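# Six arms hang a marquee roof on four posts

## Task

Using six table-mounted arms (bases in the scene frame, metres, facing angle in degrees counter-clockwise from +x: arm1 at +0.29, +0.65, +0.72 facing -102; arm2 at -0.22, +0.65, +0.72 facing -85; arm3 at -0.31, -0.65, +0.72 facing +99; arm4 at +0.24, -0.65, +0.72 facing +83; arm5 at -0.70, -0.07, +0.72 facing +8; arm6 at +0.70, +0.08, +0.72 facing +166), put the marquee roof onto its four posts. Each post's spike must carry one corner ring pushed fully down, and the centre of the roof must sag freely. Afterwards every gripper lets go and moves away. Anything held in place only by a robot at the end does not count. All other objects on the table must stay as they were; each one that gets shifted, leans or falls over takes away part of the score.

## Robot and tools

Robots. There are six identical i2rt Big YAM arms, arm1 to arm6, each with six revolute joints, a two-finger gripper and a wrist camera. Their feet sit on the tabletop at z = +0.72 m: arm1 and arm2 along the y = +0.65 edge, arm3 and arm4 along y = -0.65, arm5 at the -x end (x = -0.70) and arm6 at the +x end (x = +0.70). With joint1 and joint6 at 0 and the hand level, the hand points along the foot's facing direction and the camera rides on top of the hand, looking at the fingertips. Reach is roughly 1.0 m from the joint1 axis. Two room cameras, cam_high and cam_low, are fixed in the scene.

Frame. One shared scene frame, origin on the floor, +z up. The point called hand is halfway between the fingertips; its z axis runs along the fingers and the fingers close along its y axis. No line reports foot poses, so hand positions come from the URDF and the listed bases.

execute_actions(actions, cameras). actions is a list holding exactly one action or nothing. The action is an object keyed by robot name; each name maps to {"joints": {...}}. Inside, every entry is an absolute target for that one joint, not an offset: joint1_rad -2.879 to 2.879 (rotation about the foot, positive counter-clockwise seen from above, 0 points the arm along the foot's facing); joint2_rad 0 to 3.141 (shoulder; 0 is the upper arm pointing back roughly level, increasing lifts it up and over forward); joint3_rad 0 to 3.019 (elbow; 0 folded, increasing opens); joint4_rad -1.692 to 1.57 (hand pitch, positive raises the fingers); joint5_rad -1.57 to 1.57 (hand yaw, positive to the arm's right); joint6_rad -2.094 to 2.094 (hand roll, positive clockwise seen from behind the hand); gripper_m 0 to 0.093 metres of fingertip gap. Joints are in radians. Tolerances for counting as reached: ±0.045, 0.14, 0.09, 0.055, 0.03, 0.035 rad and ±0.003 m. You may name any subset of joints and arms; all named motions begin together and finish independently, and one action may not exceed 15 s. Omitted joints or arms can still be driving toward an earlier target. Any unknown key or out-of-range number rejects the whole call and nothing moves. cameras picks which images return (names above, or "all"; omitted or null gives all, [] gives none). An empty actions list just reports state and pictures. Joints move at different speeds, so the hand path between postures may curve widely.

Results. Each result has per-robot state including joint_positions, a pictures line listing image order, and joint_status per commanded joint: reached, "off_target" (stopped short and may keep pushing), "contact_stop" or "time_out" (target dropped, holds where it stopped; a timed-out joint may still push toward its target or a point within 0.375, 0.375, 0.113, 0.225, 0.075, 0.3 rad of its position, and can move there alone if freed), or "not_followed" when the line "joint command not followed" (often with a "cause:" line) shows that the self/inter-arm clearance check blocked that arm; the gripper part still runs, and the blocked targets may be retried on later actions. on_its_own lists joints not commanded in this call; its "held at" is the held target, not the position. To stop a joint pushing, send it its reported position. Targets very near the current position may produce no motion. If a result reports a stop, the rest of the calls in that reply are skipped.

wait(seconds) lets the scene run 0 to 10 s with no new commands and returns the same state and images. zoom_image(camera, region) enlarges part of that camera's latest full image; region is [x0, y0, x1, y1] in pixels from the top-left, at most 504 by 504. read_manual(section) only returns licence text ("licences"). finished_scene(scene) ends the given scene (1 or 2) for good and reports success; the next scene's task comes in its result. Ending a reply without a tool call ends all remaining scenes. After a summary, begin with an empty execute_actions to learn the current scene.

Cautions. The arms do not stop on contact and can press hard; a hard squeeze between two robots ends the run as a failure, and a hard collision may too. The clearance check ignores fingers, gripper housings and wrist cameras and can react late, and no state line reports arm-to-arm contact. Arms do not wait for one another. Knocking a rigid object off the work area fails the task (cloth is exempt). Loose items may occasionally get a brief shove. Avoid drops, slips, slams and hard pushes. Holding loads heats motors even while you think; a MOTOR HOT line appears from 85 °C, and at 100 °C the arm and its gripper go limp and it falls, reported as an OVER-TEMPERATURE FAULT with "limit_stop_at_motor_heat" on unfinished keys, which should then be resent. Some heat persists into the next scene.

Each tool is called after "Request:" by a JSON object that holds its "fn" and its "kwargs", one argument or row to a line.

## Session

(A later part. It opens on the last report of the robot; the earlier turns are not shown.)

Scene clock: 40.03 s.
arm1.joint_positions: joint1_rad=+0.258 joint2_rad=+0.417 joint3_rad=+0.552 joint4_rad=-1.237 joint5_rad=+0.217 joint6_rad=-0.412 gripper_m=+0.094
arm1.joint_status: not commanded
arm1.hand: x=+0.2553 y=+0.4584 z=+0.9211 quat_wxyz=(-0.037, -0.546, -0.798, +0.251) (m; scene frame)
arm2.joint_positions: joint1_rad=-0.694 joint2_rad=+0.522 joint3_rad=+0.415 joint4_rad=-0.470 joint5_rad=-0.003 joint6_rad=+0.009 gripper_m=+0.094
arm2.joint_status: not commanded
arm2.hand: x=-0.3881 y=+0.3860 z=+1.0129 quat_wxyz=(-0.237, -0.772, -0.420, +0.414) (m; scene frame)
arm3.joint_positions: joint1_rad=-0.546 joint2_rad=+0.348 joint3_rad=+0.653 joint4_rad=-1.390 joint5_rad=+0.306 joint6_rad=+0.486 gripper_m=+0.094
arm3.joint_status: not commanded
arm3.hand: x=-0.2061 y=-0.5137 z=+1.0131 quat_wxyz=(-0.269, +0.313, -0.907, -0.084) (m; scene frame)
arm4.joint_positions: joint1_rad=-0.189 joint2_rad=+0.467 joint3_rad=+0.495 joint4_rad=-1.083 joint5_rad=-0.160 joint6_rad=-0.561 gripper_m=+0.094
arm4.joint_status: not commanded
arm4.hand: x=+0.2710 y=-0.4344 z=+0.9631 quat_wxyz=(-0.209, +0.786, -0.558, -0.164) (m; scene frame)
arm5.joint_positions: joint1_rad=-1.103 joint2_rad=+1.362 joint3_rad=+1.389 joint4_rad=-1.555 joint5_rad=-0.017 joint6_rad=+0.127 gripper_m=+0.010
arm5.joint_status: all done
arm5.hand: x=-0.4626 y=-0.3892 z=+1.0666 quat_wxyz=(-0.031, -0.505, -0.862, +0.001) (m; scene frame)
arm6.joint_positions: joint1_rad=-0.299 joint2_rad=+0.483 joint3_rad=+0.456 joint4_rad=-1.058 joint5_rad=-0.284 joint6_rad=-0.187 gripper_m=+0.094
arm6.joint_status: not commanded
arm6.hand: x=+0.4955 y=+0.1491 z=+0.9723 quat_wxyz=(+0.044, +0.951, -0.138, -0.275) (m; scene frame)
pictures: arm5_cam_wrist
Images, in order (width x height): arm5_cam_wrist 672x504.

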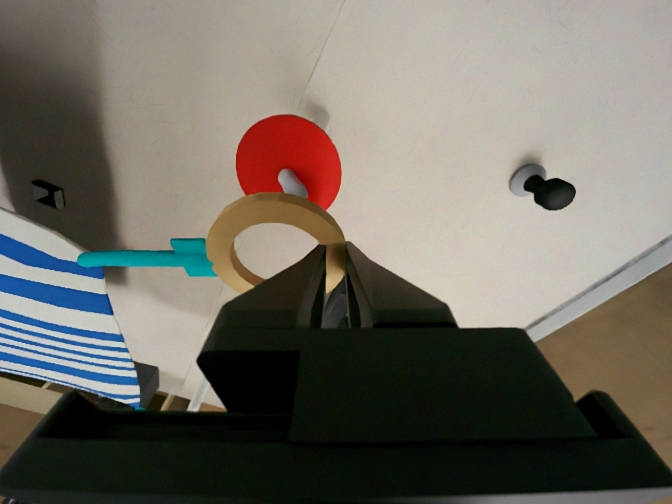

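Request:
{"fn": "execute_actions", "kwargs": {
  "actions": [
    {"arm5":{"joints":{"joint2_rad":1.42,"joint3_rad":1.31,"joint4_rad":-1.48}}}
  ],
  "cameras": ["arm5_cam_wrist"]
}}

Scene clock: 41.47 s.
arm1.joint_positions: joint1_rad=+0.258 joint2_rad=+0.417 joint3_rad=+0.552 joint4_rad=-1.237 joint5_rad=+0.217 joint6_rad=-0.412 gripper_m=+0.094
arm1.joint_status: not commanded
arm1.hand: x=+0.2553 y=+0.4584 z=+0.9211 quat_wxyz=(-0.037, -0.546, -0.798, +0.251) (m; scene frame)
arm2.joint_positions: joint1_rad=-0.694 joint2_rad=+0.522 joint3_rad=+0.415 joint4_rad=-0.470 joint5_rad=-0.003 joint6_rad=+0.009 gripper_m=+0.094
arm2.joint_status: not commanded
arm2.hand: x=-0.3881 y=+0.3860 z=+1.0129 quat_wxyz=(-0.237, -0.772, -0.420, +0.414) (m; scene frame)
arm3.joint_positions: joint1_rad=-0.546 joint2_rad=+0.348 joint3_rad=+0.653 joint4_rad=-1.390 joint5_rad=+0.306 joint6_rad=+0.486 gripper_m=+0.094
arm3.joint_status: not commanded
arm3.hand: x=-0.2061 y=-0.5137 z=+1.0131 quat_wxyz=(-0.269, +0.313, -0.907, -0.084) (m; scene frame)
arm4.joint_positions: joint1_rad=-0.189 joint2_rad=+0.467 joint3_rad=+0.495 joint4_rad=-1.083 joint5_rad=-0.160 joint6_rad=-0.561 gripper_m=+0.094
arm4.joint_status: not commanded
arm4.hand: x=+0.2710 y=-0.4344 z=+0.9631 quat_wxyz=(-0.209, +0.786, -0.558, -0.164) (m; scene frame)
arm5.joint_positions: joint1_rad=-1.103 joint2_rad=+1.352 joint3_rad=+1.353 joint4_rad=-1.509 joint5_rad=-0.020 joint6_rad=+0.123 gripper_m=+0.010
arm5.joint_status: all done
arm5.hand: x=-0.4613 y=-0.3900 z=+1.0570 quat_wxyz=(-0.041, -0.503, -0.863, +0.003) (m; scene frame)
arm6.joint_positions: joint1_rad=-0.299 joint2_rad=+0.483 joint3_rad=+0.456 joint4_rad=-1.058 joint5_rad=-0.284 joint6_rad=-0.187 gripper_m=+0.094
arm6.joint_status: not commanded
arm6.hand: x=+0.4955 y=+0.1491 z=+0.9723 quat_wxyz=(+0.044, +0.951, -0.138, -0.275) (m; scene frame)
pictures: arm5_cam_wrist
Images, in order (width x height): arm5_cam_wrist 672x504.

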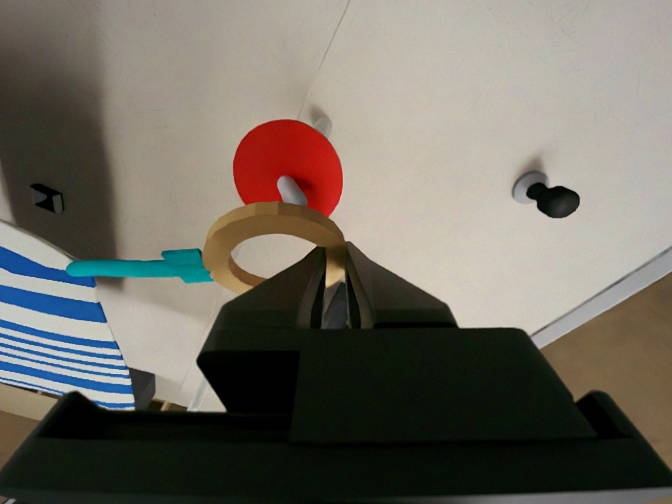

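Request:
{"fn": "execute_actions", "kwargs": {
  "actions": [
    {"arm5":{"joints":{"joint2_rad":1.40,"joint3_rad":1.49,"joint4_rad":-1.65}}}
  ],
  "cameras": []
}}

Request:
{"fn": "execute_actions", "kwargs": {
  "actions": [
    {"arm5":{"joints":{"joint2_rad":1.455,"joint3_rad":1.55,"joint4_rad":-1.66}}}
  ],
  "cameras": ["arm5_cam_wrist"]
}}

Scene clock: 43.60 s.
arm1.joint_positions: joint1_rad=+0.258 joint2_rad=+0.417 joint3_rad=+0.552 joint4_rad=-1.237 joint5_rad=+0.217 joint6_rad=-0.412 gripper_m=+0.094
arm1.joint_status: not commanded
arm1.hand: x=+0.2553 y=+0.4584 z=+0.9211 quat_wxyz=(-0.037, -0.546, -0.798, +0.251) (m; scene frame)
arm2.joint_positions: joint1_rad=-0.694 joint2_rad=+0.522 joint3_rad=+0.415 joint4_rad=-0.470 joint5_rad=-0.003 joint6_rad=+0.009 gripper_m=+0.094
arm2.joint_status: not commanded
arm2.hand: x=-0.3881 y=+0.3860 z=+1.0129 quat_wxyz=(-0.237, -0.772, -0.420, +0.414) (m; scene frame)
arm3.joint_positions: joint1_rad=-0.546 joint2_rad=+0.348 joint3_rad=+0.653 joint4_rad=-1.390 joint5_rad=+0.306 joint6_rad=+0.486 gripper_m=+0.094
arm3.joint_status: not commanded
arm3.hand: x=-0.2061 y=-0.5137 z=+1.0131 quat_wxyz=(-0.269, +0.313, -0.907, -0.084) (m; scene frame)
arm4.joint_positions: joint1_rad=-0.189 joint2_rad=+0.467 joint3_rad=+0.495 joint4_rad=-1.083 joint5_rad=-0.160 joint6_rad=-0.561 gripper_m=+0.094
arm4.joint_status: not commanded
arm4.hand: x=+0.2710 y=-0.4344 z=+0.9631 quat_wxyz=(-0.209, +0.786, -0.558, -0.164) (m; scene frame)
arm5.joint_positions: joint1_rad=-1.103 joint2_rad=+1.404 joint3_rad=+1.434 joint4_rad=-1.638 joint5_rad=-0.018 joint6_rad=+0.123 gripper_m=+0.010
arm5.joint_status: all done
arm5.hand: x=-0.4648 y=-0.3863 z=+1.0679 quat_wxyz=(+0.006, -0.504, -0.864, -0.016) (m; scene frame)
arm6.joint_positions: joint1_rad=-0.299 joint2_rad=+0.483 joint3_rad=+0.456 joint4_rad=-1.058 joint5_rad=-0.284 joint6_rad=-0.187 gripper_m=+0.094
arm6.joint_status: not commanded
arm6.hand: x=+0.4955 y=+0.1491 z=+0.9723 quat_wxyz=(+0.044, +0.951, -0.138, -0.275) (m; scene frame)
pictures: none
No camera images: the call's "cameras" was empty. Leave "cameras" out to get every camera's image.

Scene clock: 44.33 s.
arm1.joint_positions: joint1_rad=+0.258 joint2_rad=+0.417 joint3_rad=+0.552 joint4_rad=-1.237 joint5_rad=+0.217 joint6_rad=-0.412 gripper_m=+0.094
arm1.joint_status: not commanded
arm1.hand: x=+0.2553 y=+0.4584 z=+0.9211 quat_wxyz=(-0.037, -0.546, -0.798, +0.251) (m; scene frame)
arm2.joint_positions: joint1_rad=-0.694 joint2_rad=+0.522 joint3_rad=+0.415 joint4_rad=-0.470 joint5_rad=-0.003 joint6_rad=+0.009 gripper_m=+0.094
arm2.joint_status: not commanded
arm2.hand: x=-0.3881 y=+0.3860 z=+1.0129 quat_wxyz=(-0.237, -0.772, -0.420, +0.414) (m; scene frame)
arm3.joint_positions: joint1_rad=-0.546 joint2_rad=+0.348 joint3_rad=+0.653 joint4_rad=-1.390 joint5_rad=+0.306 joint6_rad=+0.486 gripper_m=+0.094
arm3.joint_status: not commanded
arm3.hand: x=-0.2061 y=-0.5137 z=+1.0131 quat_wxyz=(-0.269, +0.313, -0.907, -0.084) (m; scene frame)
arm4.joint_positions: joint1_rad=-0.189 joint2_rad=+0.467 joint3_rad=+0.495 joint4_rad=-1.083 joint5_rad=-0.160 joint6_rad=-0.561 gripper_m=+0.094
arm4.joint_status: not commanded
arm4.hand: x=+0.2710 y=-0.4344 z=+0.9631 quat_wxyz=(-0.209, +0.786, -0.558, -0.164) (m; scene frame)
arm5.joint_positions: joint1_rad=-1.103 joint2_rad=+1.458 joint3_rad=+1.497 joint4_rad=-1.651 joint5_rad=-0.018 joint6_rad=+0.123 gripper_m=+0.010
arm5.joint_status: all done
arm5.hand: x=-0.4531 y=-0.4020 z=+1.0709 quat_wxyz=(+0.007, -0.504, -0.864, -0.016) (m; scene frame)
arm6.joint_positions: joint1_rad=-0.299 joint2_rad=+0.483 joint3_rad=+0.456 joint4_rad=-1.058 joint5_rad=-0.284 joint6_rad=-0.187 gripper_m=+0.094
arm6.joint_status: not commanded
arm6.hand: x=+0.4955 y=+0.1491 z=+0.9723 quat_wxyz=(+0.044, +0.951, -0.138, -0.275) (m; scene frame)
pictures: arm5_cam_wrist
Images, in order (width x height): arm5_cam_wrist 672x504.

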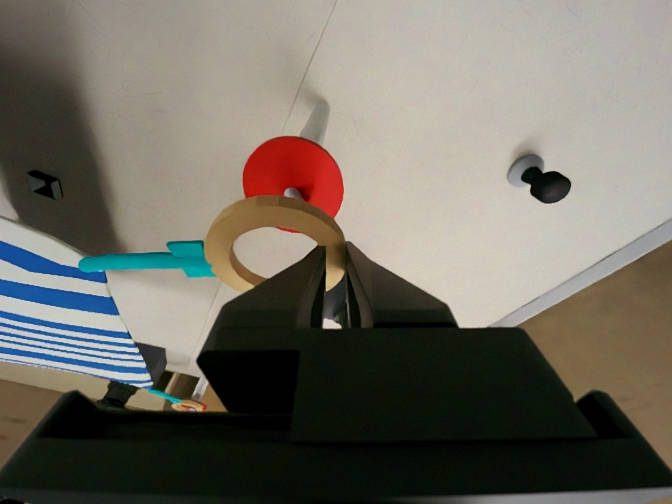

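Request:
{"fn": "execute_actions", "kwargs": {
  "actions": [
    {"arm5":{"joints":{"joint2_rad":1.50,"joint3_rad":1.62}}}
  ],
  "cameras": ["arm5_cam_wrist"]
}}

Scene clock: 45.70 s.
arm1.joint_positions: joint1_rad=+0.258 joint2_rad=+0.417 joint3_rad=+0.552 joint4_rad=-1.237 joint5_rad=+0.217 joint6_rad=-0.412 gripper_m=+0.094
arm1.joint_status: not commanded
arm1.hand: x=+0.2553 y=+0.4584 z=+0.9211 quat_wxyz=(-0.037, -0.546, -0.798, +0.251) (m; scene frame)
arm2.joint_positions: joint1_rad=-0.694 joint2_rad=+0.522 joint3_rad=+0.415 joint4_rad=-0.470 joint5_rad=-0.003 joint6_rad=+0.009 gripper_m=+0.094
arm2.joint_status: not commanded
arm2.hand: x=-0.3881 y=+0.3860 z=+1.0129 quat_wxyz=(-0.237, -0.772, -0.420, +0.414) (m; scene frame)
arm3.joint_positions: joint1_rad=-0.546 joint2_rad=+0.348 joint3_rad=+0.653 joint4_rad=-1.390 joint5_rad=+0.306 joint6_rad=+0.486 gripper_m=+0.094
arm3.joint_status: not commanded
arm3.hand: x=-0.2061 y=-0.5137 z=+1.0131 quat_wxyz=(-0.269, +0.313, -0.907, -0.084) (m; scene frame)
arm4.joint_positions: joint1_rad=-0.189 joint2_rad=+0.467 joint3_rad=+0.495 joint4_rad=-1.083 joint5_rad=-0.160 joint6_rad=-0.561 gripper_m=+0.094
arm4.joint_status: not commanded
arm4.hand: x=+0.2710 y=-0.4344 z=+0.9631 quat_wxyz=(-0.209, +0.786, -0.558, -0.164) (m; scene frame)
arm5.joint_positions: joint1_rad=-1.103 joint2_rad=+1.501 joint3_rad=+1.562 joint4_rad=-1.655 joint5_rad=-0.018 joint6_rad=+0.121 gripper_m=+0.010
arm5.joint_status: all done
arm5.hand: x=-0.4410 y=-0.4185 z=+1.0780 quat_wxyz=(-0.001, -0.503, -0.864, -0.013) (m; scene frame)
arm6.joint_positions: joint1_rad=-0.299 joint2_rad=+0.483 joint3_rad=+0.456 joint4_rad=-1.058 joint5_rad=-0.284 joint6_rad=-0.187 gripper_m=+0.094
arm6.joint_status: not commanded
arm6.hand: x=+0.4955 y=+0.1491 z=+0.9723 quat_wxyz=(+0.044, +0.951, -0.138, -0.275) (m; scene frame)
pictures: arm5_cam_wrist
Images, in order (width x height): arm5_cam_wrist 672x504.

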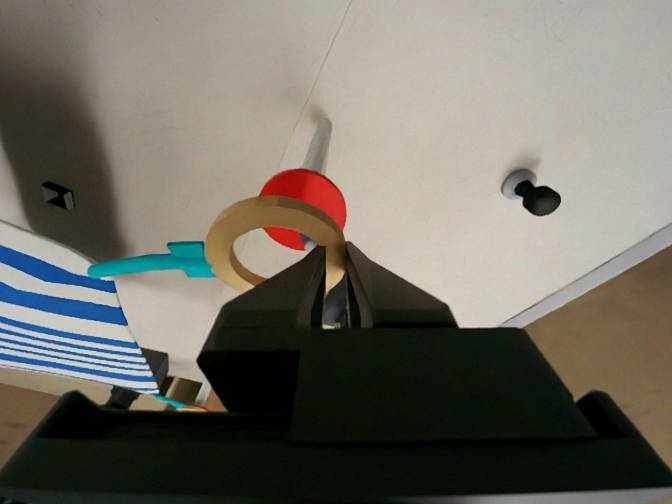

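Request:
{"fn": "execute_actions", "kwargs": {
  "actions": [
    {"arm5":{"joints":{"joint1_rad":-1.175}}}
  ],
  "cameras": ["arm5_cam_wrist"]
}}

Scene clock: 46.80 s.
arm1.joint_positions: joint1_rad=+0.258 joint2_rad=+0.417 joint3_rad=+0.552 joint4_rad=-1.237 joint5_rad=+0.217 joint6_rad=-0.412 gripper_m=+0.094
arm1.joint_status: not commanded
arm1.hand: x=+0.2553 y=+0.4584 z=+0.9211 quat_wxyz=(-0.037, -0.546, -0.798, +0.251) (m; scene frame)
arm2.joint_positions: joint1_rad=-0.694 joint2_rad=+0.522 joint3_rad=+0.415 joint4_rad=-0.470 joint5_rad=-0.003 joint6_rad=+0.009 gripper_m=+0.094
arm2.joint_status: not commanded
arm2.hand: x=-0.3881 y=+0.3860 z=+1.0129 quat_wxyz=(-0.237, -0.772, -0.420, +0.414) (m; scene frame)
arm3.joint_positions: joint1_rad=-0.546 joint2_rad=+0.348 joint3_rad=+0.653 joint4_rad=-1.390 joint5_rad=+0.306 joint6_rad=+0.486 gripper_m=+0.094
arm3.joint_status: not commanded
arm3.hand: x=-0.2061 y=-0.5137 z=+1.0131 quat_wxyz=(-0.269, +0.313, -0.907, -0.084) (m; scene frame)
arm4.joint_positions: joint1_rad=-0.189 joint2_rad=+0.467 joint3_rad=+0.495 joint4_rad=-1.083 joint5_rad=-0.160 joint6_rad=-0.561 gripper_m=+0.094
arm4.joint_status: not commanded
arm4.hand: x=+0.2710 y=-0.4344 z=+0.9631 quat_wxyz=(-0.209, +0.786, -0.558, -0.164) (m; scene frame)
arm5.joint_positions: joint1_rad=-1.137 joint2_rad=+1.501 joint3_rad=+1.562 joint4_rad=-1.655 joint5_rad=-0.020 joint6_rad=+0.117 gripper_m=+0.010
arm5.joint_status: all done
arm5.hand: x=-0.4529 y=-0.4271 z=+1.0779 quat_wxyz=(-0.002, -0.516, -0.856, -0.014) (m; scene frame)
arm6.joint_positions: joint1_rad=-0.299 joint2_rad=+0.483 joint3_rad=+0.456 joint4_rad=-1.058 joint5_rad=-0.284 joint6_rad=-0.187 gripper_m=+0.094
arm6.joint_status: not commanded
arm6.hand: x=+0.4955 y=+0.1491 z=+0.9723 quat_wxyz=(+0.044, +0.951, -0.138, -0.275) (m; scene frame)
pictures: arm5_cam_wrist
Images, in order (width x height): arm5_cam_wrist 672x504.

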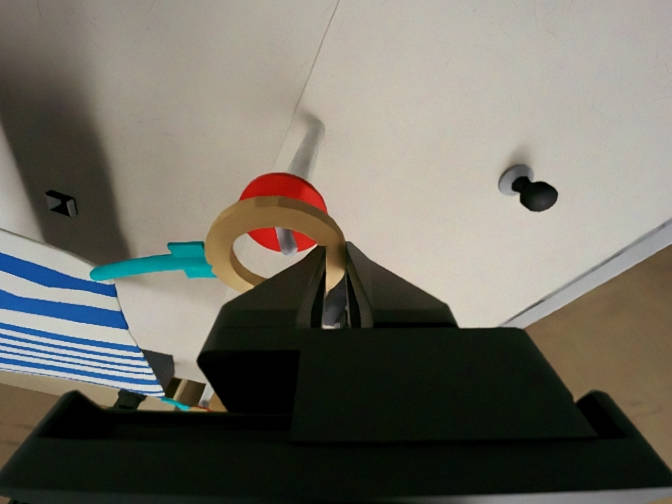

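Request:
{"fn": "execute_actions", "kwargs": {
  "actions": [
    {"arm5":{"joints":{"joint2_rad":1.48,"joint3_rad":1.40,"joint4_rad":-1.51}}}
  ],
  "cameras": ["arm5_cam_wrist"]
}}

Scene clock: 48.50 s.
arm1.joint_positions: joint1_rad=+0.258 joint2_rad=+0.417 joint3_rad=+0.552 joint4_rad=-1.237 joint5_rad=+0.217 joint6_rad=-0.412 gripper_m=+0.094
arm1.joint_status: not commanded
arm1.hand: x=+0.2553 y=+0.4584 z=+0.9211 quat_wxyz=(-0.037, -0.546, -0.798, +0.251) (m; scene frame)
arm2.joint_positions: joint1_rad=-0.694 joint2_rad=+0.522 joint3_rad=+0.415 joint4_rad=-0.470 joint5_rad=-0.003 joint6_rad=+0.009 gripper_m=+0.094
arm2.joint_status: not commanded
arm2.hand: x=-0.3881 y=+0.3860 z=+1.0129 quat_wxyz=(-0.237, -0.772, -0.420, +0.414) (m; scene frame)
arm3.joint_positions: joint1_rad=-0.546 joint2_rad=+0.348 joint3_rad=+0.653 joint4_rad=-1.390 joint5_rad=+0.306 joint6_rad=+0.486 gripper_m=+0.094
arm3.joint_status: not commanded
arm3.hand: x=-0.2061 y=-0.5137 z=+1.0131 quat_wxyz=(-0.269, +0.313, -0.907, -0.084) (m; scene frame)
arm4.joint_positions: joint1_rad=-0.189 joint2_rad=+0.467 joint3_rad=+0.495 joint4_rad=-1.083 joint5_rad=-0.160 joint6_rad=-0.561 gripper_m=+0.094
arm4.joint_status: not commanded
arm4.hand: x=+0.2710 y=-0.4344 z=+0.9631 quat_wxyz=(-0.209, +0.786, -0.558, -0.164) (m; scene frame)
arm5.joint_positions: joint1_rad=-1.139 joint2_rad=+1.475 joint3_rad=+1.403 joint4_rad=-1.528 joint5_rad=-0.022 joint6_rad=+0.116 gripper_m=+0.010
arm5.joint_status: all done
arm5.hand: x=-0.4591 y=-0.4182 z=+1.0279 quat_wxyz=(+0.000, -0.517, -0.856, -0.016) (m; scene frame)
arm6.joint_positions: joint1_rad=-0.299 joint2_rad=+0.483 joint3_rad=+0.456 joint4_rad=-1.058 joint5_rad=-0.284 joint6_rad=-0.187 gripper_m=+0.094
arm6.joint_status: not commanded
arm6.hand: x=+0.4955 y=+0.1491 z=+0.9723 quat_wxyz=(+0.044, +0.951, -0.138, -0.275) (m; scene frame)
pictures: arm5_cam_wrist
Images, in order (width x height): arm5_cam_wrist 672x504.

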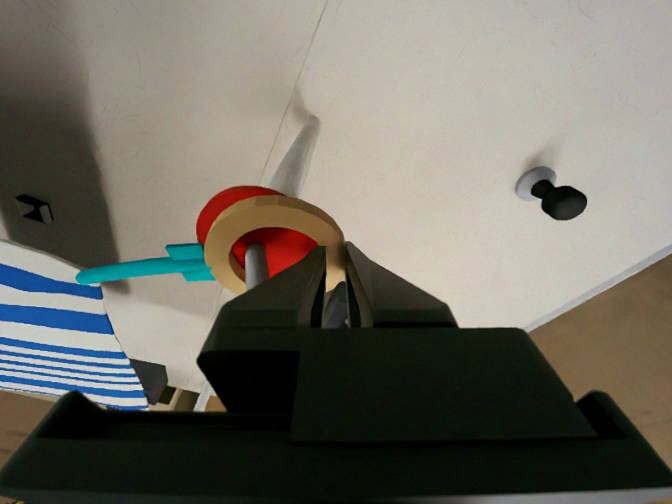

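Request:
{"fn": "execute_actions", "kwargs": {
  "actions": [
    {"arm5":{"joints":{"joint1_rad":-1.11,"joint3_rad":1.345,"joint4_rad":-1.45}}}
  ],
  "cameras": ["arm5_cam_wrist"]
}}

Scene clock: 49.60 s.
arm1.joint_positions: joint1_rad=+0.258 joint2_rad=+0.417 joint3_rad=+0.552 joint4_rad=-1.237 joint5_rad=+0.217 joint6_rad=-0.412 gripper_m=+0.094
arm1.joint_status: not commanded
arm1.hand: x=+0.2553 y=+0.4584 z=+0.9211 quat_wxyz=(-0.037, -0.546, -0.798, +0.251) (m; scene frame)
arm2.joint_positions: joint1_rad=-0.694 joint2_rad=+0.522 joint3_rad=+0.415 joint4_rad=-0.470 joint5_rad=-0.003 joint6_rad=+0.009 gripper_m=+0.094
arm2.joint_status: not commanded
arm2.hand: x=-0.3881 y=+0.3860 z=+1.0129 quat_wxyz=(-0.237, -0.772, -0.420, +0.414) (m; scene frame)
arm3.joint_positions: joint1_rad=-0.546 joint2_rad=+0.348 joint3_rad=+0.653 joint4_rad=-1.390 joint5_rad=+0.306 joint6_rad=+0.486 gripper_m=+0.094
arm3.joint_status: not commanded
arm3.hand: x=-0.2061 y=-0.5137 z=+1.0131 quat_wxyz=(-0.269, +0.313, -0.907, -0.084) (m; scene frame)
arm4.joint_positions: joint1_rad=-0.189 joint2_rad=+0.467 joint3_rad=+0.495 joint4_rad=-1.083 joint5_rad=-0.160 joint6_rad=-0.561 gripper_m=+0.094
arm4.joint_status: not commanded
arm4.hand: x=+0.2710 y=-0.4344 z=+0.9631 quat_wxyz=(-0.209, +0.786, -0.558, -0.164) (m; scene frame)
arm5.joint_positions: joint1_rad=-1.126 joint2_rad=+1.448 joint3_rad=+1.370 joint4_rad=-1.478 joint5_rad=+0.003 joint6_rad=+0.116 gripper_m=+0.010
arm5.joint_status: all done
arm5.hand: x=-0.4580 y=-0.4175 z=+1.0264 quat_wxyz=(-0.014, -0.511, -0.860, +0.005) (m; scene frame)
arm6.joint_positions: joint1_rad=-0.299 joint2_rad=+0.483 joint3_rad=+0.456 joint4_rad=-1.058 joint5_rad=-0.284 joint6_rad=-0.187 gripper_m=+0.094
arm6.joint_status: not commanded
arm6.hand: x=+0.4955 y=+0.1491 z=+0.9723 quat_wxyz=(+0.044, +0.951, -0.138, -0.275) (m; scene frame)
pictures: arm5_cam_wrist
Images, in order (width x height): arm5_cam_wrist 672x504.

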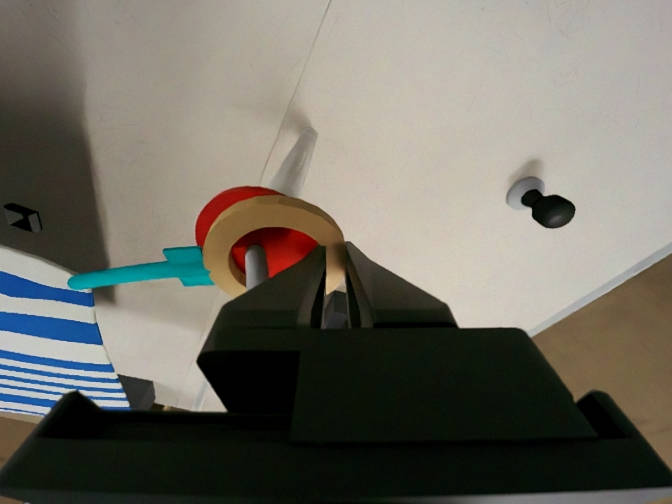

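Already resting on the disc. Release and lift.

Request:
{"fn": "execute_actions", "kwargs": {
  "actions": [
    {"arm5":{"joints":{"joint1_rad":-1.126,"joint2_rad":1.448,"joint3_rad":1.39,"joint4_rad":-1.49,"gripper_m":0.03}}}
  ],
  "cameras": []
}}

Request:
{"fn": "execute_actions", "kwargs": {
  "actions": [
    {"arm5":{"joints":{"joint1_rad":-1.15,"joint2_rad":1.45,"joint3_rad":1.65,"joint4_rad":-1.66}}}
  ],
  "cameras": []
}}

Request:
{"fn": "execute_actions", "kwargs": {
  "actions": [
    {"arm5":{"joints":{"joint1_rad":-0.6,"joint2_rad":0.9,"joint3_rad":1.1,"joint4_rad":-1.3}},"arm2":{"joints":{"joint1_rad":-0.3,"joint4_rad":-0.9}}}
  ],
  "cameras": ["arm5_cam_wrist","cam_high","cam_low"]
}}

Scene clock: 51.47 s.
arm1.joint_positions: joint1_rad=+0.258 joint2_rad=+0.417 joint3_rad=+0.552 joint4_rad=-1.237 joint5_rad=+0.217 joint6_rad=-0.412 gripper_m=+0.094
arm1.joint_status: not commanded
arm1.hand: x=+0.2553 y=+0.4584 z=+0.9211 quat_wxyz=(-0.037, -0.546, -0.798, +0.251) (m; scene frame)
arm2.joint_positions: joint1_rad=-0.694 joint2_rad=+0.522 joint3_rad=+0.415 joint4_rad=-0.470 joint5_rad=-0.003 joint6_rad=+0.009 gripper_m=+0.094
arm2.joint_status: not commanded
arm2.hand: x=-0.3881 y=+0.3860 z=+1.0129 quat_wxyz=(-0.237, -0.772, -0.420, +0.414) (m; scene frame)
arm3.joint_positions: joint1_rad=-0.546 joint2_rad=+0.348 joint3_rad=+0.653 joint4_rad=-1.390 joint5_rad=+0.306 joint6_rad=+0.486 gripper_m=+0.094
arm3.joint_status: not commanded
arm3.hand: x=-0.2061 y=-0.5137 z=+1.0131 quat_wxyz=(-0.269, +0.313, -0.907, -0.084) (m; scene frame)
arm4.joint_positions: joint1_rad=-0.189 joint2_rad=+0.467 joint3_rad=+0.495 joint4_rad=-1.083 joint5_rad=-0.160 joint6_rad=-0.561 gripper_m=+0.094
arm4.joint_status: not commanded
arm4.hand: x=+0.2710 y=-0.4344 z=+0.9631 quat_wxyz=(-0.209, +0.786, -0.558, -0.164) (m; scene frame)
arm5.joint_positions: joint1_rad=-1.141 joint2_rad=+1.444 joint3_rad=+1.370 joint4_rad=-1.481 joint5_rad=+0.016 joint6_rad=+0.116 gripper_m=+0.030
arm5.joint_status: all done
arm5.hand: x=-0.4660 y=-0.4217 z=+1.0276 quat_wxyz=(-0.012, -0.518, -0.855, +0.011) (m; scene frame)
arm6.joint_positions: joint1_rad=-0.299 joint2_rad=+0.483 joint3_rad=+0.456 joint4_rad=-1.058 joint5_rad=-0.284 joint6_rad=-0.187 gripper_m=+0.094
arm6.joint_status: not commanded
arm6.hand: x=+0.4955 y=+0.1491 z=+0.9723 quat_wxyz=(+0.044, +0.951, -0.138, -0.275) (m; scene frame)
pictures: none
No camera images: the call's "cameras" was empty. Leave "cameras" out to get every camera's image.

Scene clock: 52.47 s.
arm1.joint_positions: joint1_rad=+0.258 joint2_rad=+0.417 joint3_rad=+0.552 joint4_rad=-1.237 joint5_rad=+0.217 joint6_rad=-0.412 gripper_m=+0.094
arm1.joint_status: not commanded
arm1.hand: x=+0.2553 y=+0.4584 z=+0.9211 quat_wxyz=(-0.037, -0.546, -0.798, +0.251) (m; scene frame)
arm2.joint_positions: joint1_rad=-0.694 joint2_rad=+0.522 joint3_rad=+0.415 joint4_rad=-0.470 joint5_rad=-0.003 joint6_rad=+0.009 gripper_m=+0.094
arm2.joint_status: not commanded
arm2.hand: x=-0.3881 y=+0.3860 z=+1.0129 quat_wxyz=(-0.237, -0.772, -0.420, +0.414) (m; scene frame)
arm3.joint_positions: joint1_rad=-0.546 joint2_rad=+0.348 joint3_rad=+0.653 joint4_rad=-1.390 joint5_rad=+0.306 joint6_rad=+0.486 gripper_m=+0.094
arm3.joint_status: not commanded
arm3.hand: x=-0.2061 y=-0.5137 z=+1.0131 quat_wxyz=(-0.269, +0.313, -0.907, -0.084) (m; scene frame)
arm4.joint_positions: joint1_rad=-0.189 joint2_rad=+0.467 joint3_rad=+0.495 joint4_rad=-1.083 joint5_rad=-0.160 joint6_rad=-0.561 gripper_m=+0.094
arm4.joint_status: not commanded
arm4.hand: x=+0.2710 y=-0.4344 z=+0.9631 quat_wxyz=(-0.209, +0.786, -0.558, -0.164) (m; scene frame)
arm5.joint_positions: joint1_rad=-1.130 joint2_rad=+1.452 joint3_rad=+1.604 joint4_rad=-1.654 joint5_rad=-0.019 joint6_rad=+0.116 gripper_m=+0.030
arm5.joint_status: all done
arm5.hand: x=-0.4508 y=-0.4251 z=+1.1147 quat_wxyz=(-0.044, -0.512, -0.858, +0.005) (m; scene frame)
arm6.joint_positions: joint1_rad=-0.299 joint2_rad=+0.483 joint3_rad=+0.456 joint4_rad=-1.058 joint5_rad=-0.284 joint6_rad=-0.187 gripper_m=+0.094
arm6.joint_status: not commanded
arm6.hand: x=+0.4955 y=+0.1491 z=+0.9723 quat_wxyz=(+0.044, +0.951, -0.138, -0.275) (m; scene frame)
pictures: none
No camera images: the call's "cameras" was empty. Leave "cameras" out to get every camera's image.

Scene clock: 53.83 s.
arm1.joint_positions: joint1_rad=+0.258 joint2_rad=+0.417 joint3_rad=+0.552 joint4_rad=-1.237 joint5_rad=+0.217 joint6_rad=-0.412 gripper_m=+0.094
arm1.joint_status: not commanded
arm1.hand: x=+0.2553 y=+0.4584 z=+0.9211 quat_wxyz=(-0.037, -0.546, -0.798, +0.251) (m; scene frame)
arm2.joint_positions: joint1_rad=-0.306 joint2_rad=+0.522 joint3_rad=+0.415 joint4_rad=-0.890 joint5_rad=-0.001 joint6_rad=+0.008 gripper_m=+0.094
arm2.joint_status: all done
arm2.hand: x=-0.2625 y=+0.4139 z=+0.9412 quat_wxyz=(-0.188, -0.737, -0.613, +0.215) (m; scene frame)
arm3.joint_positions: joint1_rad=-0.546 joint2_rad=+0.348 joint3_rad=+0.653 joint4_rad=-1.390 joint5_rad=+0.306 joint6_rad=+0.486 gripper_m=+0.094
arm3.joint_status: not commanded
arm3.hand: x=-0.2061 y=-0.5137 z=+1.0131 quat_wxyz=(-0.269, +0.313, -0.907, -0.084) (m; scene frame)
arm4.joint_positions: joint1_rad=-0.189 joint2_rad=+0.467 joint3_rad=+0.495 joint4_rad=-1.083 joint5_rad=-0.160 joint6_rad=-0.561 gripper_m=+0.094
arm4.joint_status: not commanded
arm4.hand: x=+0.2710 y=-0.4344 z=+0.9631 quat_wxyz=(-0.209, +0.786, -0.558, -0.164) (m; scene frame)
arm5.joint_positions: joint1_rad=-0.605 joint2_rad=+0.898 joint3_rad=+1.096 joint4_rad=-1.317 joint5_rad=-0.002 joint6_rad=+0.116 gripper_m=+0.030
arm5.joint_status: all done
arm5.hand: x=-0.4138 y=-0.2026 z=+1.1088 quat_wxyz=(-0.229, -0.264, -0.936, +0.037) (m; scene frame)
arm6.joint_positions: joint1_rad=-0.299 joint2_rad=+0.483 joint3_rad=+0.456 joint4_rad=-1.058 joint5_rad=-0.284 joint6_rad=-0.187 gripper_m=+0.094
arm6.joint_status: not commanded
arm6.hand: x=+0.4955 y=+0.1491 z=+0.9723 quat_wxyz=(+0.044, +0.951, -0.138, -0.275) (m; scene frame)
pictures: arm5_cam_wrist, cam_high, cam_low
Images, in order (width x height): arm5_cam_wrist 672x504, cam_high 672x504, cam_low 672x504.

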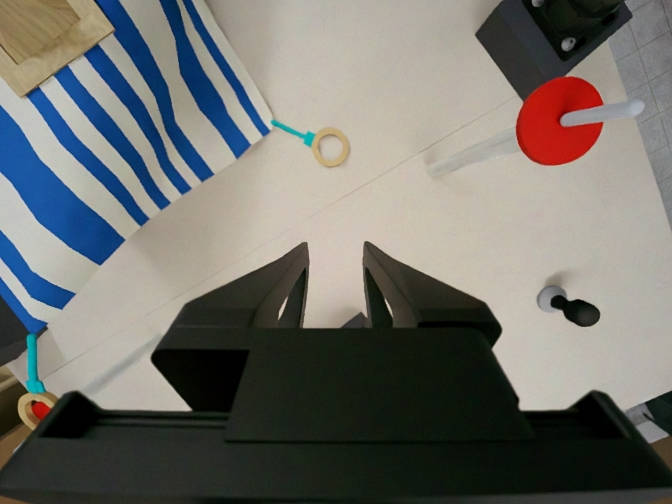

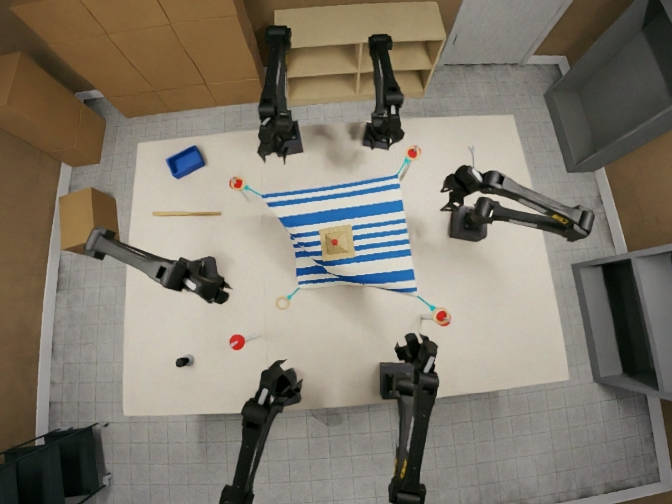

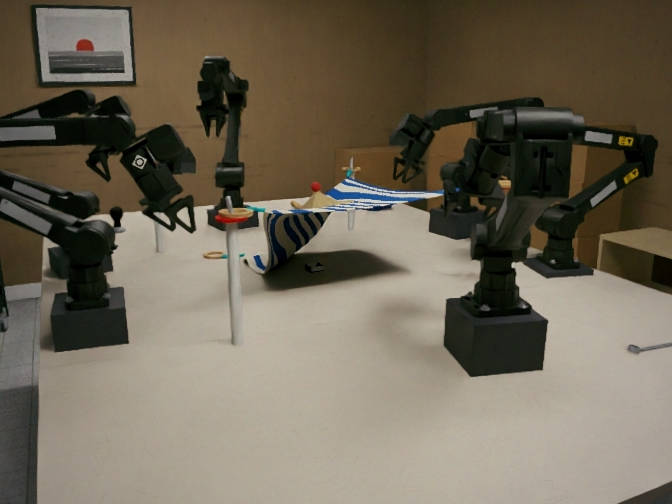

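Request:
{"fn": "execute_actions", "kwargs": {
  "actions": [
    {"arm5":{"joints":{"joint1_rad":-0.595,"joint2_rad":1.784,"joint3_rad":1.13,"joint4_rad":-0.91,"joint6_rad":-1.13,"gripper_m":0.09}}}
  ],
  "cameras": ["arm5_cam_wrist"]
}}

Scene clock: 60.00 s.
arm1.joint_positions: joint1_rad=+0.258 joint2_rad=+0.417 joint3_rad=+0.552 joint4_rad=-1.237 joint5_rad=+0.217 joint6_rad=-0.412 gripper_m=+0.094
arm1.joint_status: not commanded
arm1.hand: x=+0.2553 y=+0.4584 z=+0.9211 quat_wxyz=(-0.037, -0.546, -0.798, +0.251) (m; scene frame)
arm2.joint_positions: joint1_rad=-0.306 joint2_rad=+0.522 joint3_rad=+0.415 joint4_rad=-0.890 joint5_rad=-0.001 joint6_rad=+0.008 gripper_m=+0.094
arm2.joint_status: not commanded
arm2.hand: x=-0.2625 y=+0.4139 z=+0.9412 quat_wxyz=(-0.188, -0.737, -0.613, +0.215) (m; scene frame)
arm3.joint_positions: joint1_rad=-0.546 joint2_rad=+0.348 joint3_rad=+0.653 joint4_rad=-1.390 joint5_rad=+0.306 joint6_rad=+0.486 gripper_m=+0.094
arm3.joint_status: not commanded
arm3.hand: x=-0.2061 y=-0.5137 z=+1.0131 quat_wxyz=(-0.269, +0.313, -0.907, -0.084) (m; scene frame)
arm4.joint_positions: joint1_rad=-0.189 joint2_rad=+0.467 joint3_rad=+0.495 joint4_rad=-1.083 joint5_rad=-0.160 joint6_rad=-0.561 gripper_m=+0.094
arm4.joint_status: not commanded
arm4.hand: x=+0.2710 y=-0.4344 z=+0.9631 quat_wxyz=(-0.209, +0.786, -0.558, -0.164) (m; scene frame)
arm5.joint_positions: joint1_rad=-0.604 joint2_rad=+1.795 joint3_rad=+1.098 joint4_rad=-0.922 joint5_rad=-0.002 joint6_rad=-1.117 gripper_m=+0.090
arm5.joint_status: all done
arm5.hand: x=-0.2886 y=-0.2610 z=+0.7823 quat_wxyz=(+0.011, +0.334, -0.942, -0.011) (m; scene frame)
arm6.joint_positions: joint1_rad=-0.299 joint2_rad=+0.483 joint3_rad=+0.456 joint4_rad=-1.058 joint5_rad=-0.284 joint6_rad=-0.187 gripper_m=+0.094
arm6.joint_status: not commanded
arm6.hand: x=+0.4955 y=+0.1491 z=+0.9723 quat_wxyz=(+0.044, +0.951, -0.138, -0.275) (m; scene frame)
pictures: arm5_cam_wrist
Images, in order (width x height): arm5_cam_wrist 672x504.

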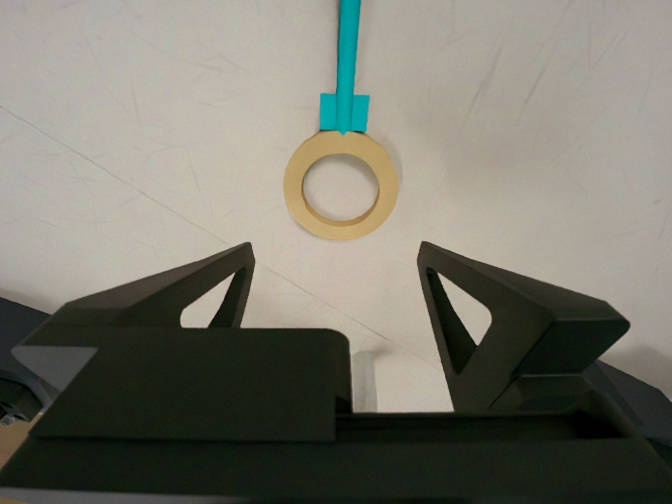

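Request:
{"fn": "execute_actions", "kwargs": {
  "actions": [
    {"arm5":{"joints":{"joint2_rad":1.865,"joint3_rad":1.035,"joint4_rad":-0.745}}}
  ],
  "cameras": ["arm5_cam_wrist"]
}}

Request:
{"fn": "execute_actions", "kwargs": {
  "actions": [
    {"arm5":{"joints":{"gripper_m":0.0}}}
  ],
  "cameras": ["arm5_cam_wrist"]
}}

Scene clock: 61.80 s.
arm1.joint_positions: joint1_rad=+0.258 joint2_rad=+0.417 joint3_rad=+0.552 joint4_rad=-1.237 joint5_rad=+0.217 joint6_rad=-0.412 gripper_m=+0.094
arm1.joint_status: not commanded
arm1.hand: x=+0.2553 y=+0.4584 z=+0.9211 quat_wxyz=(-0.037, -0.546, -0.798, +0.251) (m; scene frame)
arm2.joint_positions: joint1_rad=-0.306 joint2_rad=+0.522 joint3_rad=+0.415 joint4_rad=-0.890 joint5_rad=-0.001 joint6_rad=+0.008 gripper_m=+0.094
arm2.joint_status: not commanded
arm2.hand: x=-0.2625 y=+0.4139 z=+0.9412 quat_wxyz=(-0.188, -0.737, -0.613, +0.215) (m; scene frame)
arm3.joint_positions: joint1_rad=-0.546 joint2_rad=+0.348 joint3_rad=+0.653 joint4_rad=-1.390 joint5_rad=+0.306 joint6_rad=+0.486 gripper_m=+0.094
arm3.joint_status: not commanded
arm3.hand: x=-0.2061 y=-0.5137 z=+1.0131 quat_wxyz=(-0.269, +0.313, -0.907, -0.084) (m; scene frame)
arm4.joint_positions: joint1_rad=-0.189 joint2_rad=+0.467 joint3_rad=+0.495 joint4_rad=-1.083 joint5_rad=-0.160 joint6_rad=-0.561 gripper_m=+0.094
arm4.joint_status: not commanded
arm4.hand: x=+0.2710 y=-0.4344 z=+0.9631 quat_wxyz=(-0.209, +0.786, -0.558, -0.164) (m; scene frame)
arm5.joint_positions: joint1_rad=-0.601 joint2_rad=+1.855 joint3_rad=+1.037 joint4_rad=-0.757 joint5_rad=+0.000 joint6_rad=-1.119 gripper_m=+0.090
arm5.joint_status: all done
arm5.hand: x=-0.2875 y=-0.2603 z=+0.7388 quat_wxyz=(-0.004, +0.337, -0.941, +0.005) (m; scene frame)
arm6.joint_positions: joint1_rad=-0.299 joint2_rad=+0.483 joint3_rad=+0.456 joint4_rad=-1.058 joint5_rad=-0.284 joint6_rad=-0.187 gripper_m=+0.094
arm6.joint_status: not commanded
arm6.hand: x=+0.4955 y=+0.1491 z=+0.9723 quat_wxyz=(+0.044, +0.951, -0.138, -0.275) (m; scene frame)
pictures: arm5_cam_wrist
Images, in order (width x height): arm5_cam_wrist 672x504.

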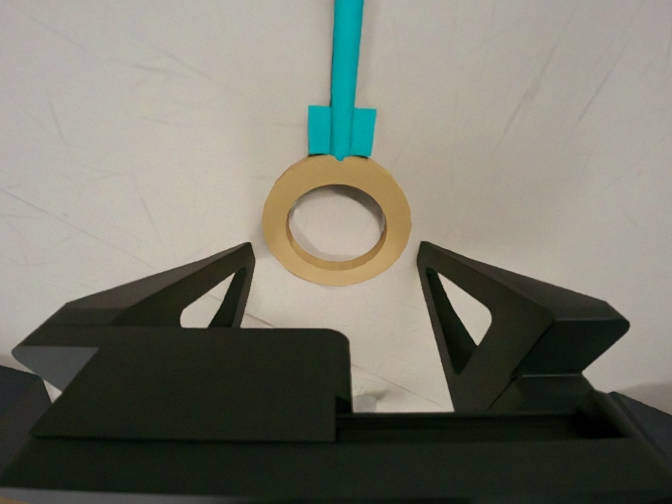

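Scene clock: 62.50 s.
arm1.joint_positions: joint1_rad=+0.258 joint2_rad=+0.417 joint3_rad=+0.552 joint4_rad=-1.237 joint5_rad=+0.217 joint6_rad=-0.412 gripper_m=+0.094
arm1.joint_status: not commanded
arm1.hand: x=+0.2553 y=+0.4584 z=+0.9211 quat_wxyz=(-0.037, -0.546, -0.798, +0.251) (m; scene frame)
arm2.joint_positions: joint1_rad=-0.306 joint2_rad=+0.522 joint3_rad=+0.415 joint4_rad=-0.890 joint5_rad=-0.001 joint6_rad=+0.008 gripper_m=+0.094
arm2.joint_status: not commanded
arm2.hand: x=-0.2625 y=+0.4139 z=+0.9412 quat_wxyz=(-0.188, -0.737, -0.613, +0.215) (m; scene frame)
arm3.joint_positions: joint1_rad=-0.546 joint2_rad=+0.348 joint3_rad=+0.653 joint4_rad=-1.390 joint5_rad=+0.306 joint6_rad=+0.486 gripper_m=+0.094
arm3.joint_status: not commanded
arm3.hand: x=-0.2061 y=-0.5137 z=+1.0131 quat_wxyz=(-0.269, +0.313, -0.907, -0.084) (m; scene frame)
arm4.joint_positions: joint1_rad=-0.189 joint2_rad=+0.467 joint3_rad=+0.495 joint4_rad=-1.083 joint5_rad=-0.160 joint6_rad=-0.561 gripper_m=+0.094
arm4.joint_status: not commanded
arm4.hand: x=+0.2710 y=-0.4344 z=+0.9631 quat_wxyz=(-0.209, +0.786, -0.558, -0.164) (m; scene frame)
arm5.joint_positions: joint1_rad=-0.601 joint2_rad=+1.855 joint3_rad=+1.037 joint4_rad=-0.756 joint5_rad=+0.000 joint6_rad=-1.119 gripper_m=+0.064
arm5.joint_status: gripper_m off_target (ended at +0.064, target +0.000)
arm5.hand: x=-0.2873 y=-0.2604 z=+0.7388 quat_wxyz=(-0.004, +0.337, -0.941, +0.005) (m; scene frame)
arm6.joint_positions: joint1_rad=-0.299 joint2_rad=+0.483 joint3_rad=+0.456 joint4_rad=-1.058 joint5_rad=-0.284 joint6_rad=-0.187 gripper_m=+0.094
arm6.joint_status: not commanded
arm6.hand: x=+0.4955 y=+0.1491 z=+0.9723 quat_wxyz=(+0.044, +0.951, -0.138, -0.275) (m; scene frame)
pictures: arm5_cam_wrist
Images, in order (width x height): arm5_cam_wrist 672x504.

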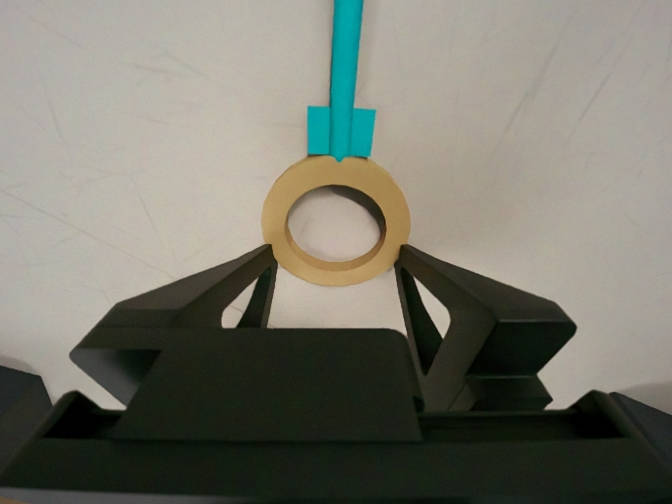

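Request:
{"fn": "execute_actions", "kwargs": {
  "actions": [
    {"arm5":{"joints":{"gripper_m":0.085,"joint1_rad":-0.572}}}
  ],
  "cameras": []
}}

Request:
{"fn": "execute_actions", "kwargs": {
  "actions": [
    {"arm5":{"joints":{"gripper_m":0.0}}}
  ],
  "cameras": ["arm5_cam_wrist"]
}}

Scene clock: 64.10 s.
arm1.joint_positions: joint1_rad=+0.258 joint2_rad=+0.417 joint3_rad=+0.552 joint4_rad=-1.237 joint5_rad=+0.217 joint6_rad=-0.412 gripper_m=+0.094
arm1.joint_status: not commanded
arm1.hand: x=+0.2553 y=+0.4584 z=+0.9211 quat_wxyz=(-0.037, -0.546, -0.798, +0.251) (m; scene frame)
arm2.joint_positions: joint1_rad=-0.306 joint2_rad=+0.522 joint3_rad=+0.415 joint4_rad=-0.890 joint5_rad=-0.001 joint6_rad=+0.008 gripper_m=+0.094
arm2.joint_status: not commanded
arm2.hand: x=-0.2625 y=+0.4139 z=+0.9412 quat_wxyz=(-0.188, -0.737, -0.613, +0.215) (m; scene frame)
arm3.joint_positions: joint1_rad=-0.546 joint2_rad=+0.348 joint3_rad=+0.653 joint4_rad=-1.390 joint5_rad=+0.306 joint6_rad=+0.486 gripper_m=+0.094
arm3.joint_status: not commanded
arm3.hand: x=-0.2061 y=-0.5137 z=+1.0131 quat_wxyz=(-0.269, +0.313, -0.907, -0.084) (m; scene frame)
arm4.joint_positions: joint1_rad=-0.189 joint2_rad=+0.467 joint3_rad=+0.495 joint4_rad=-1.083 joint5_rad=-0.160 joint6_rad=-0.561 gripper_m=+0.094
arm4.joint_status: not commanded
arm4.hand: x=+0.2710 y=-0.4344 z=+0.9631 quat_wxyz=(-0.209, +0.786, -0.558, -0.164) (m; scene frame)
arm5.joint_positions: joint1_rad=-0.576 joint2_rad=+1.855 joint3_rad=+1.037 joint4_rad=-0.756 joint5_rad=+0.000 joint6_rad=-1.119 gripper_m=+0.085
arm5.joint_status: all done
arm5.hand: x=-0.2828 y=-0.2503 z=+0.7388 quat_wxyz=(-0.004, +0.349, -0.937, +0.005) (m; scene frame)
arm6.joint_positions: joint1_rad=-0.299 joint2_rad=+0.483 joint3_rad=+0.456 joint4_rad=-1.058 joint5_rad=-0.284 joint6_rad=-0.187 gripper_m=+0.094
arm6.joint_status: not commanded
arm6.hand: x=+0.4955 y=+0.1491 z=+0.9723 quat_wxyz=(+0.044, +0.951, -0.138, -0.275) (m; scene frame)
pictures: none
No camera images: the call's "cameras" was empty. Leave "cameras" out to get every camera's image.

Scene clock: 64.80 s.
arm1.joint_positions: joint1_rad=+0.258 joint2_rad=+0.417 joint3_rad=+0.552 joint4_rad=-1.237 joint5_rad=+0.217 joint6_rad=-0.412 gripper_m=+0.094
arm1.joint_status: not commanded
arm1.hand: x=+0.2553 y=+0.4584 z=+0.9211 quat_wxyz=(-0.037, -0.546, -0.798, +0.251) (m; scene frame)
arm2.joint_positions: joint1_rad=-0.306 joint2_rad=+0.522 joint3_rad=+0.415 joint4_rad=-0.890 joint5_rad=-0.001 joint6_rad=+0.008 gripper_m=+0.094
arm2.joint_status: not commanded
arm2.hand: x=-0.2625 y=+0.4139 z=+0.9412 quat_wxyz=(-0.188, -0.737, -0.613, +0.215) (m; scene frame)
arm3.joint_positions: joint1_rad=-0.546 joint2_rad=+0.348 joint3_rad=+0.653 joint4_rad=-1.390 joint5_rad=+0.306 joint6_rad=+0.486 gripper_m=+0.094
arm3.joint_status: not commanded
arm3.hand: x=-0.2061 y=-0.5137 z=+1.0131 quat_wxyz=(-0.269, +0.313, -0.907, -0.084) (m; scene frame)
arm4.joint_positions: joint1_rad=-0.189 joint2_rad=+0.467 joint3_rad=+0.495 joint4_rad=-1.083 joint5_rad=-0.160 joint6_rad=-0.561 gripper_m=+0.094
arm4.joint_status: not commanded
arm4.hand: x=+0.2710 y=-0.4344 z=+0.9631 quat_wxyz=(-0.209, +0.786, -0.558, -0.164) (m; scene frame)
arm5.joint_positions: joint1_rad=-0.576 joint2_rad=+1.855 joint3_rad=+1.037 joint4_rad=-0.755 joint5_rad=+0.000 joint6_rad=-1.119 gripper_m=+0.065
arm5.joint_status: gripper_m off_target (ended at +0.065, target +0.000)
arm5.hand: x=-0.2826 y=-0.2503 z=+0.7386 quat_wxyz=(-0.004, +0.349, -0.937, +0.006) (m; scene frame)
arm6.joint_positions: joint1_rad=-0.299 joint2_rad=+0.483 joint3_rad=+0.456 joint4_rad=-1.058 joint5_rad=-0.284 joint6_rad=-0.187 gripper_m=+0.094
arm6.joint_status: not commanded
arm6.hand: x=+0.4955 y=+0.1491 z=+0.9723 quat_wxyz=(+0.044, +0.951, -0.138, -0.275) (m; scene frame)
pictures: arm5_cam_wrist
Images, in order (width x height): arm5_cam_wrist 672x504.

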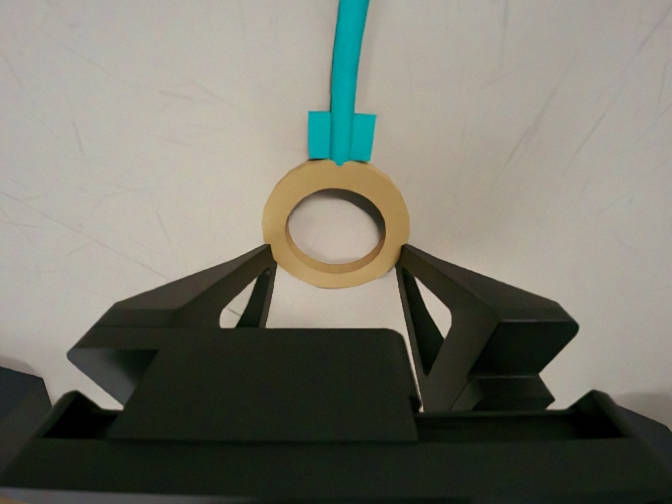

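Request:
{"fn": "execute_actions", "kwargs": {
  "actions": [
    {"arm5":{"joints":{"joint2_rad":1.50,"joint3_rad":1.62,"joint4_rad":-1.66}}}
  ],
  "cameras": []
}}

Request:
{"fn": "execute_actions", "kwargs": {
  "actions": [
    {"arm5":{"joints":{"joint1_rad":-1.11,"joint6_rad":-1.40}}}
  ],
  "cameras": ["arm5_cam_wrist"]
}}

Scene clock: 67.53 s.
arm1.joint_positions: joint1_rad=+0.258 joint2_rad=+0.417 joint3_rad=+0.552 joint4_rad=-1.237 joint5_rad=+0.217 joint6_rad=-0.412 gripper_m=+0.094
arm1.joint_status: not commanded
arm1.hand: x=+0.2553 y=+0.4584 z=+0.9211 quat_wxyz=(-0.037, -0.546, -0.798, +0.251) (m; scene frame)
arm2.joint_positions: joint1_rad=-0.306 joint2_rad=+0.522 joint3_rad=+0.415 joint4_rad=-0.890 joint5_rad=-0.001 joint6_rad=+0.008 gripper_m=+0.094
arm2.joint_status: not commanded
arm2.hand: x=-0.2625 y=+0.4139 z=+0.9412 quat_wxyz=(-0.188, -0.737, -0.613, +0.215) (m; scene frame)
arm3.joint_positions: joint1_rad=-0.546 joint2_rad=+0.348 joint3_rad=+0.653 joint4_rad=-1.390 joint5_rad=+0.306 joint6_rad=+0.486 gripper_m=+0.094
arm3.joint_status: not commanded
arm3.hand: x=-0.2061 y=-0.5137 z=+1.0131 quat_wxyz=(-0.269, +0.313, -0.907, -0.084) (m; scene frame)
arm4.joint_positions: joint1_rad=-0.189 joint2_rad=+0.467 joint3_rad=+0.495 joint4_rad=-1.083 joint5_rad=-0.160 joint6_rad=-0.561 gripper_m=+0.094
arm4.joint_status: not commanded
arm4.hand: x=+0.2710 y=-0.4344 z=+0.9631 quat_wxyz=(-0.209, +0.786, -0.558, -0.164) (m; scene frame)
arm5.joint_positions: joint1_rad=-0.576 joint2_rad=+1.512 joint3_rad=+1.601 joint4_rad=-1.649 joint5_rad=+0.000 joint6_rad=-1.119 gripper_m=+0.065
arm5.joint_status: all done
arm5.hand: x=-0.2907 y=-0.2460 z=+1.0885 quat_wxyz=(-0.009, +0.349, -0.937, +0.010) (m; scene frame)
arm6.joint_positions: joint1_rad=-0.299 joint2_rad=+0.483 joint3_rad=+0.456 joint4_rad=-1.058 joint5_rad=-0.284 joint6_rad=-0.187 gripper_m=+0.094
arm6.joint_status: not commanded
arm6.hand: x=+0.4955 y=+0.1491 z=+0.9723 quat_wxyz=(+0.044, +0.951, -0.138, -0.275) (m; scene frame)
pictures: none
No camera images: the call's "cameras" was empty. Leave "cameras" out to get every camera's image.

Scene clock: 68.83 s.
arm1.joint_positions: joint1_rad=+0.258 joint2_rad=+0.417 joint3_rad=+0.552 joint4_rad=-1.237 joint5_rad=+0.217 joint6_rad=-0.412 gripper_m=+0.094
arm1.joint_status: not commanded
arm1.hand: x=+0.2553 y=+0.4584 z=+0.9211 quat_wxyz=(-0.037, -0.546, -0.798, +0.251) (m; scene frame)
arm2.joint_positions: joint1_rad=-0.306 joint2_rad=+0.522 joint3_rad=+0.415 joint4_rad=-0.890 joint5_rad=-0.001 joint6_rad=+0.008 gripper_m=+0.094
arm2.joint_status: not commanded
arm2.hand: x=-0.2625 y=+0.4139 z=+0.9412 quat_wxyz=(-0.188, -0.737, -0.613, +0.215) (m; scene frame)
arm3.joint_positions: joint1_rad=-0.546 joint2_rad=+0.348 joint3_rad=+0.653 joint4_rad=-1.390 joint5_rad=+0.306 joint6_rad=+0.486 gripper_m=+0.094
arm3.joint_status: not commanded
arm3.hand: x=-0.2061 y=-0.5137 z=+1.0131 quat_wxyz=(-0.269, +0.313, -0.907, -0.084) (m; scene frame)
arm4.joint_positions: joint1_rad=-0.189 joint2_rad=+0.467 joint3_rad=+0.495 joint4_rad=-1.083 joint5_rad=-0.160 joint6_rad=-0.561 gripper_m=+0.094
arm4.joint_status: not commanded
arm4.hand: x=+0.2710 y=-0.4344 z=+0.9631 quat_wxyz=(-0.209, +0.786, -0.558, -0.164) (m; scene frame)
arm5.joint_positions: joint1_rad=-1.084 joint2_rad=+1.512 joint3_rad=+1.601 joint4_rad=-1.656 joint5_rad=-0.021 joint6_rad=-1.402 gripper_m=+0.065
arm5.joint_status: all done
arm5.hand: x=-0.4279 y=-0.4209 z=+1.0881 quat_wxyz=(-0.016, +0.241, -0.970, +0.003) (m; scene frame)
arm6.joint_positions: joint1_rad=-0.299 joint2_rad=+0.483 joint3_rad=+0.456 joint4_rad=-1.058 joint5_rad=-0.284 joint6_rad=-0.187 gripper_m=+0.094
arm6.joint_status: not commanded
arm6.hand: x=+0.4955 y=+0.1491 z=+0.9723 quat_wxyz=(+0.044, +0.951, -0.138, -0.275) (m; scene frame)
pictures: arm5_cam_wrist
Images, in order (width x height): arm5_cam_wrist 672x504.

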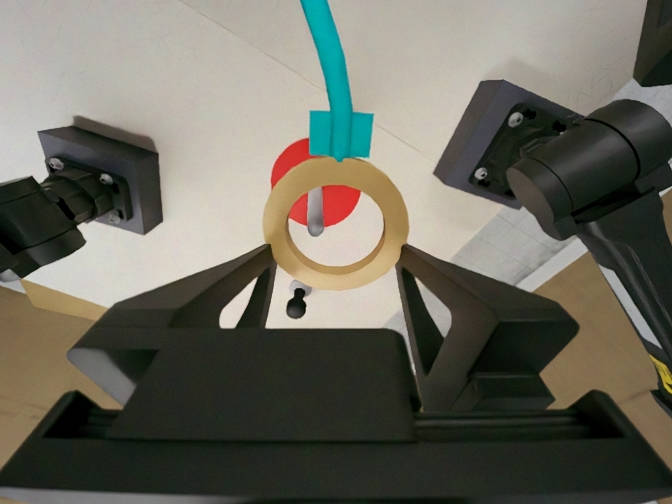

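Request:
{"fn": "execute_actions", "kwargs": {
  "actions": [
    {"arm5":{"joints":{"joint2_rad":1.49,"joint3_rad":1.415,"joint4_rad":-1.50}}}
  ],
  "cameras": ["arm5_cam_wrist"]
}}

Scene clock: 70.10 s.
arm1.joint_positions: joint1_rad=+0.258 joint2_rad=+0.417 joint3_rad=+0.552 joint4_rad=-1.237 joint5_rad=+0.217 joint6_rad=-0.412 gripper_m=+0.094
arm1.joint_status: not commanded
arm1.hand: x=+0.2553 y=+0.4584 z=+0.9211 quat_wxyz=(-0.037, -0.546, -0.798, +0.251) (m; scene frame)
arm2.joint_positions: joint1_rad=-0.306 joint2_rad=+0.522 joint3_rad=+0.415 joint4_rad=-0.890 joint5_rad=-0.001 joint6_rad=+0.008 gripper_m=+0.094
arm2.joint_status: not commanded
arm2.hand: x=-0.2625 y=+0.4139 z=+0.9412 quat_wxyz=(-0.188, -0.737, -0.613, +0.215) (m; scene frame)
arm3.joint_positions: joint1_rad=-0.546 joint2_rad=+0.348 joint3_rad=+0.653 joint4_rad=-1.390 joint5_rad=+0.306 joint6_rad=+0.486 gripper_m=+0.094
arm3.joint_status: not commanded
arm3.hand: x=-0.2061 y=-0.5137 z=+1.0131 quat_wxyz=(-0.269, +0.313, -0.907, -0.084) (m; scene frame)
arm4.joint_positions: joint1_rad=-0.189 joint2_rad=+0.467 joint3_rad=+0.495 joint4_rad=-1.083 joint5_rad=-0.160 joint6_rad=-0.561 gripper_m=+0.094
arm4.joint_status: not commanded
arm4.hand: x=+0.2710 y=-0.4344 z=+0.9631 quat_wxyz=(-0.209, +0.786, -0.558, -0.164) (m; scene frame)
arm5.joint_positions: joint1_rad=-1.084 joint2_rad=+1.486 joint3_rad=+1.420 joint4_rad=-1.518 joint5_rad=-0.021 joint6_rad=-1.402 gripper_m=+0.065
arm5.joint_status: all done
arm5.hand: x=-0.4353 y=-0.4109 z=+1.0299 quat_wxyz=(-0.013, +0.242, -0.970, -0.005) (m; scene frame)
arm6.joint_positions: joint1_rad=-0.299 joint2_rad=+0.483 joint3_rad=+0.456 joint4_rad=-1.058 joint5_rad=-0.284 joint6_rad=-0.187 gripper_m=+0.094
arm6.joint_status: not commanded
arm6.hand: x=+0.4955 y=+0.1491 z=+0.9723 quat_wxyz=(+0.044, +0.951, -0.138, -0.275) (m; scene frame)
pictures: arm5_cam_wrist
Images, in order (width x height): arm5_cam_wrist 672x504.

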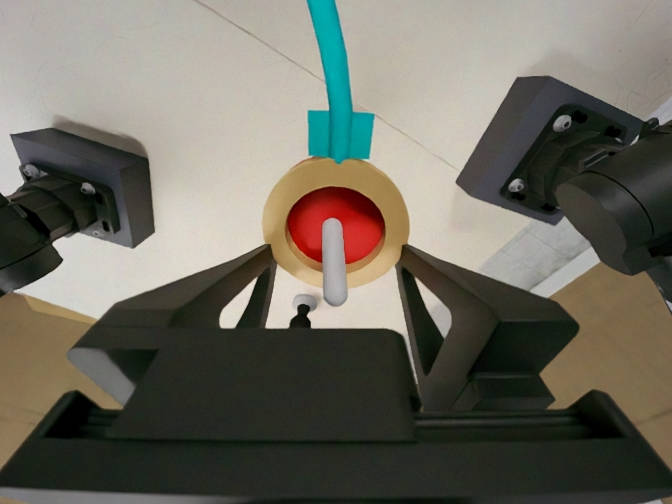

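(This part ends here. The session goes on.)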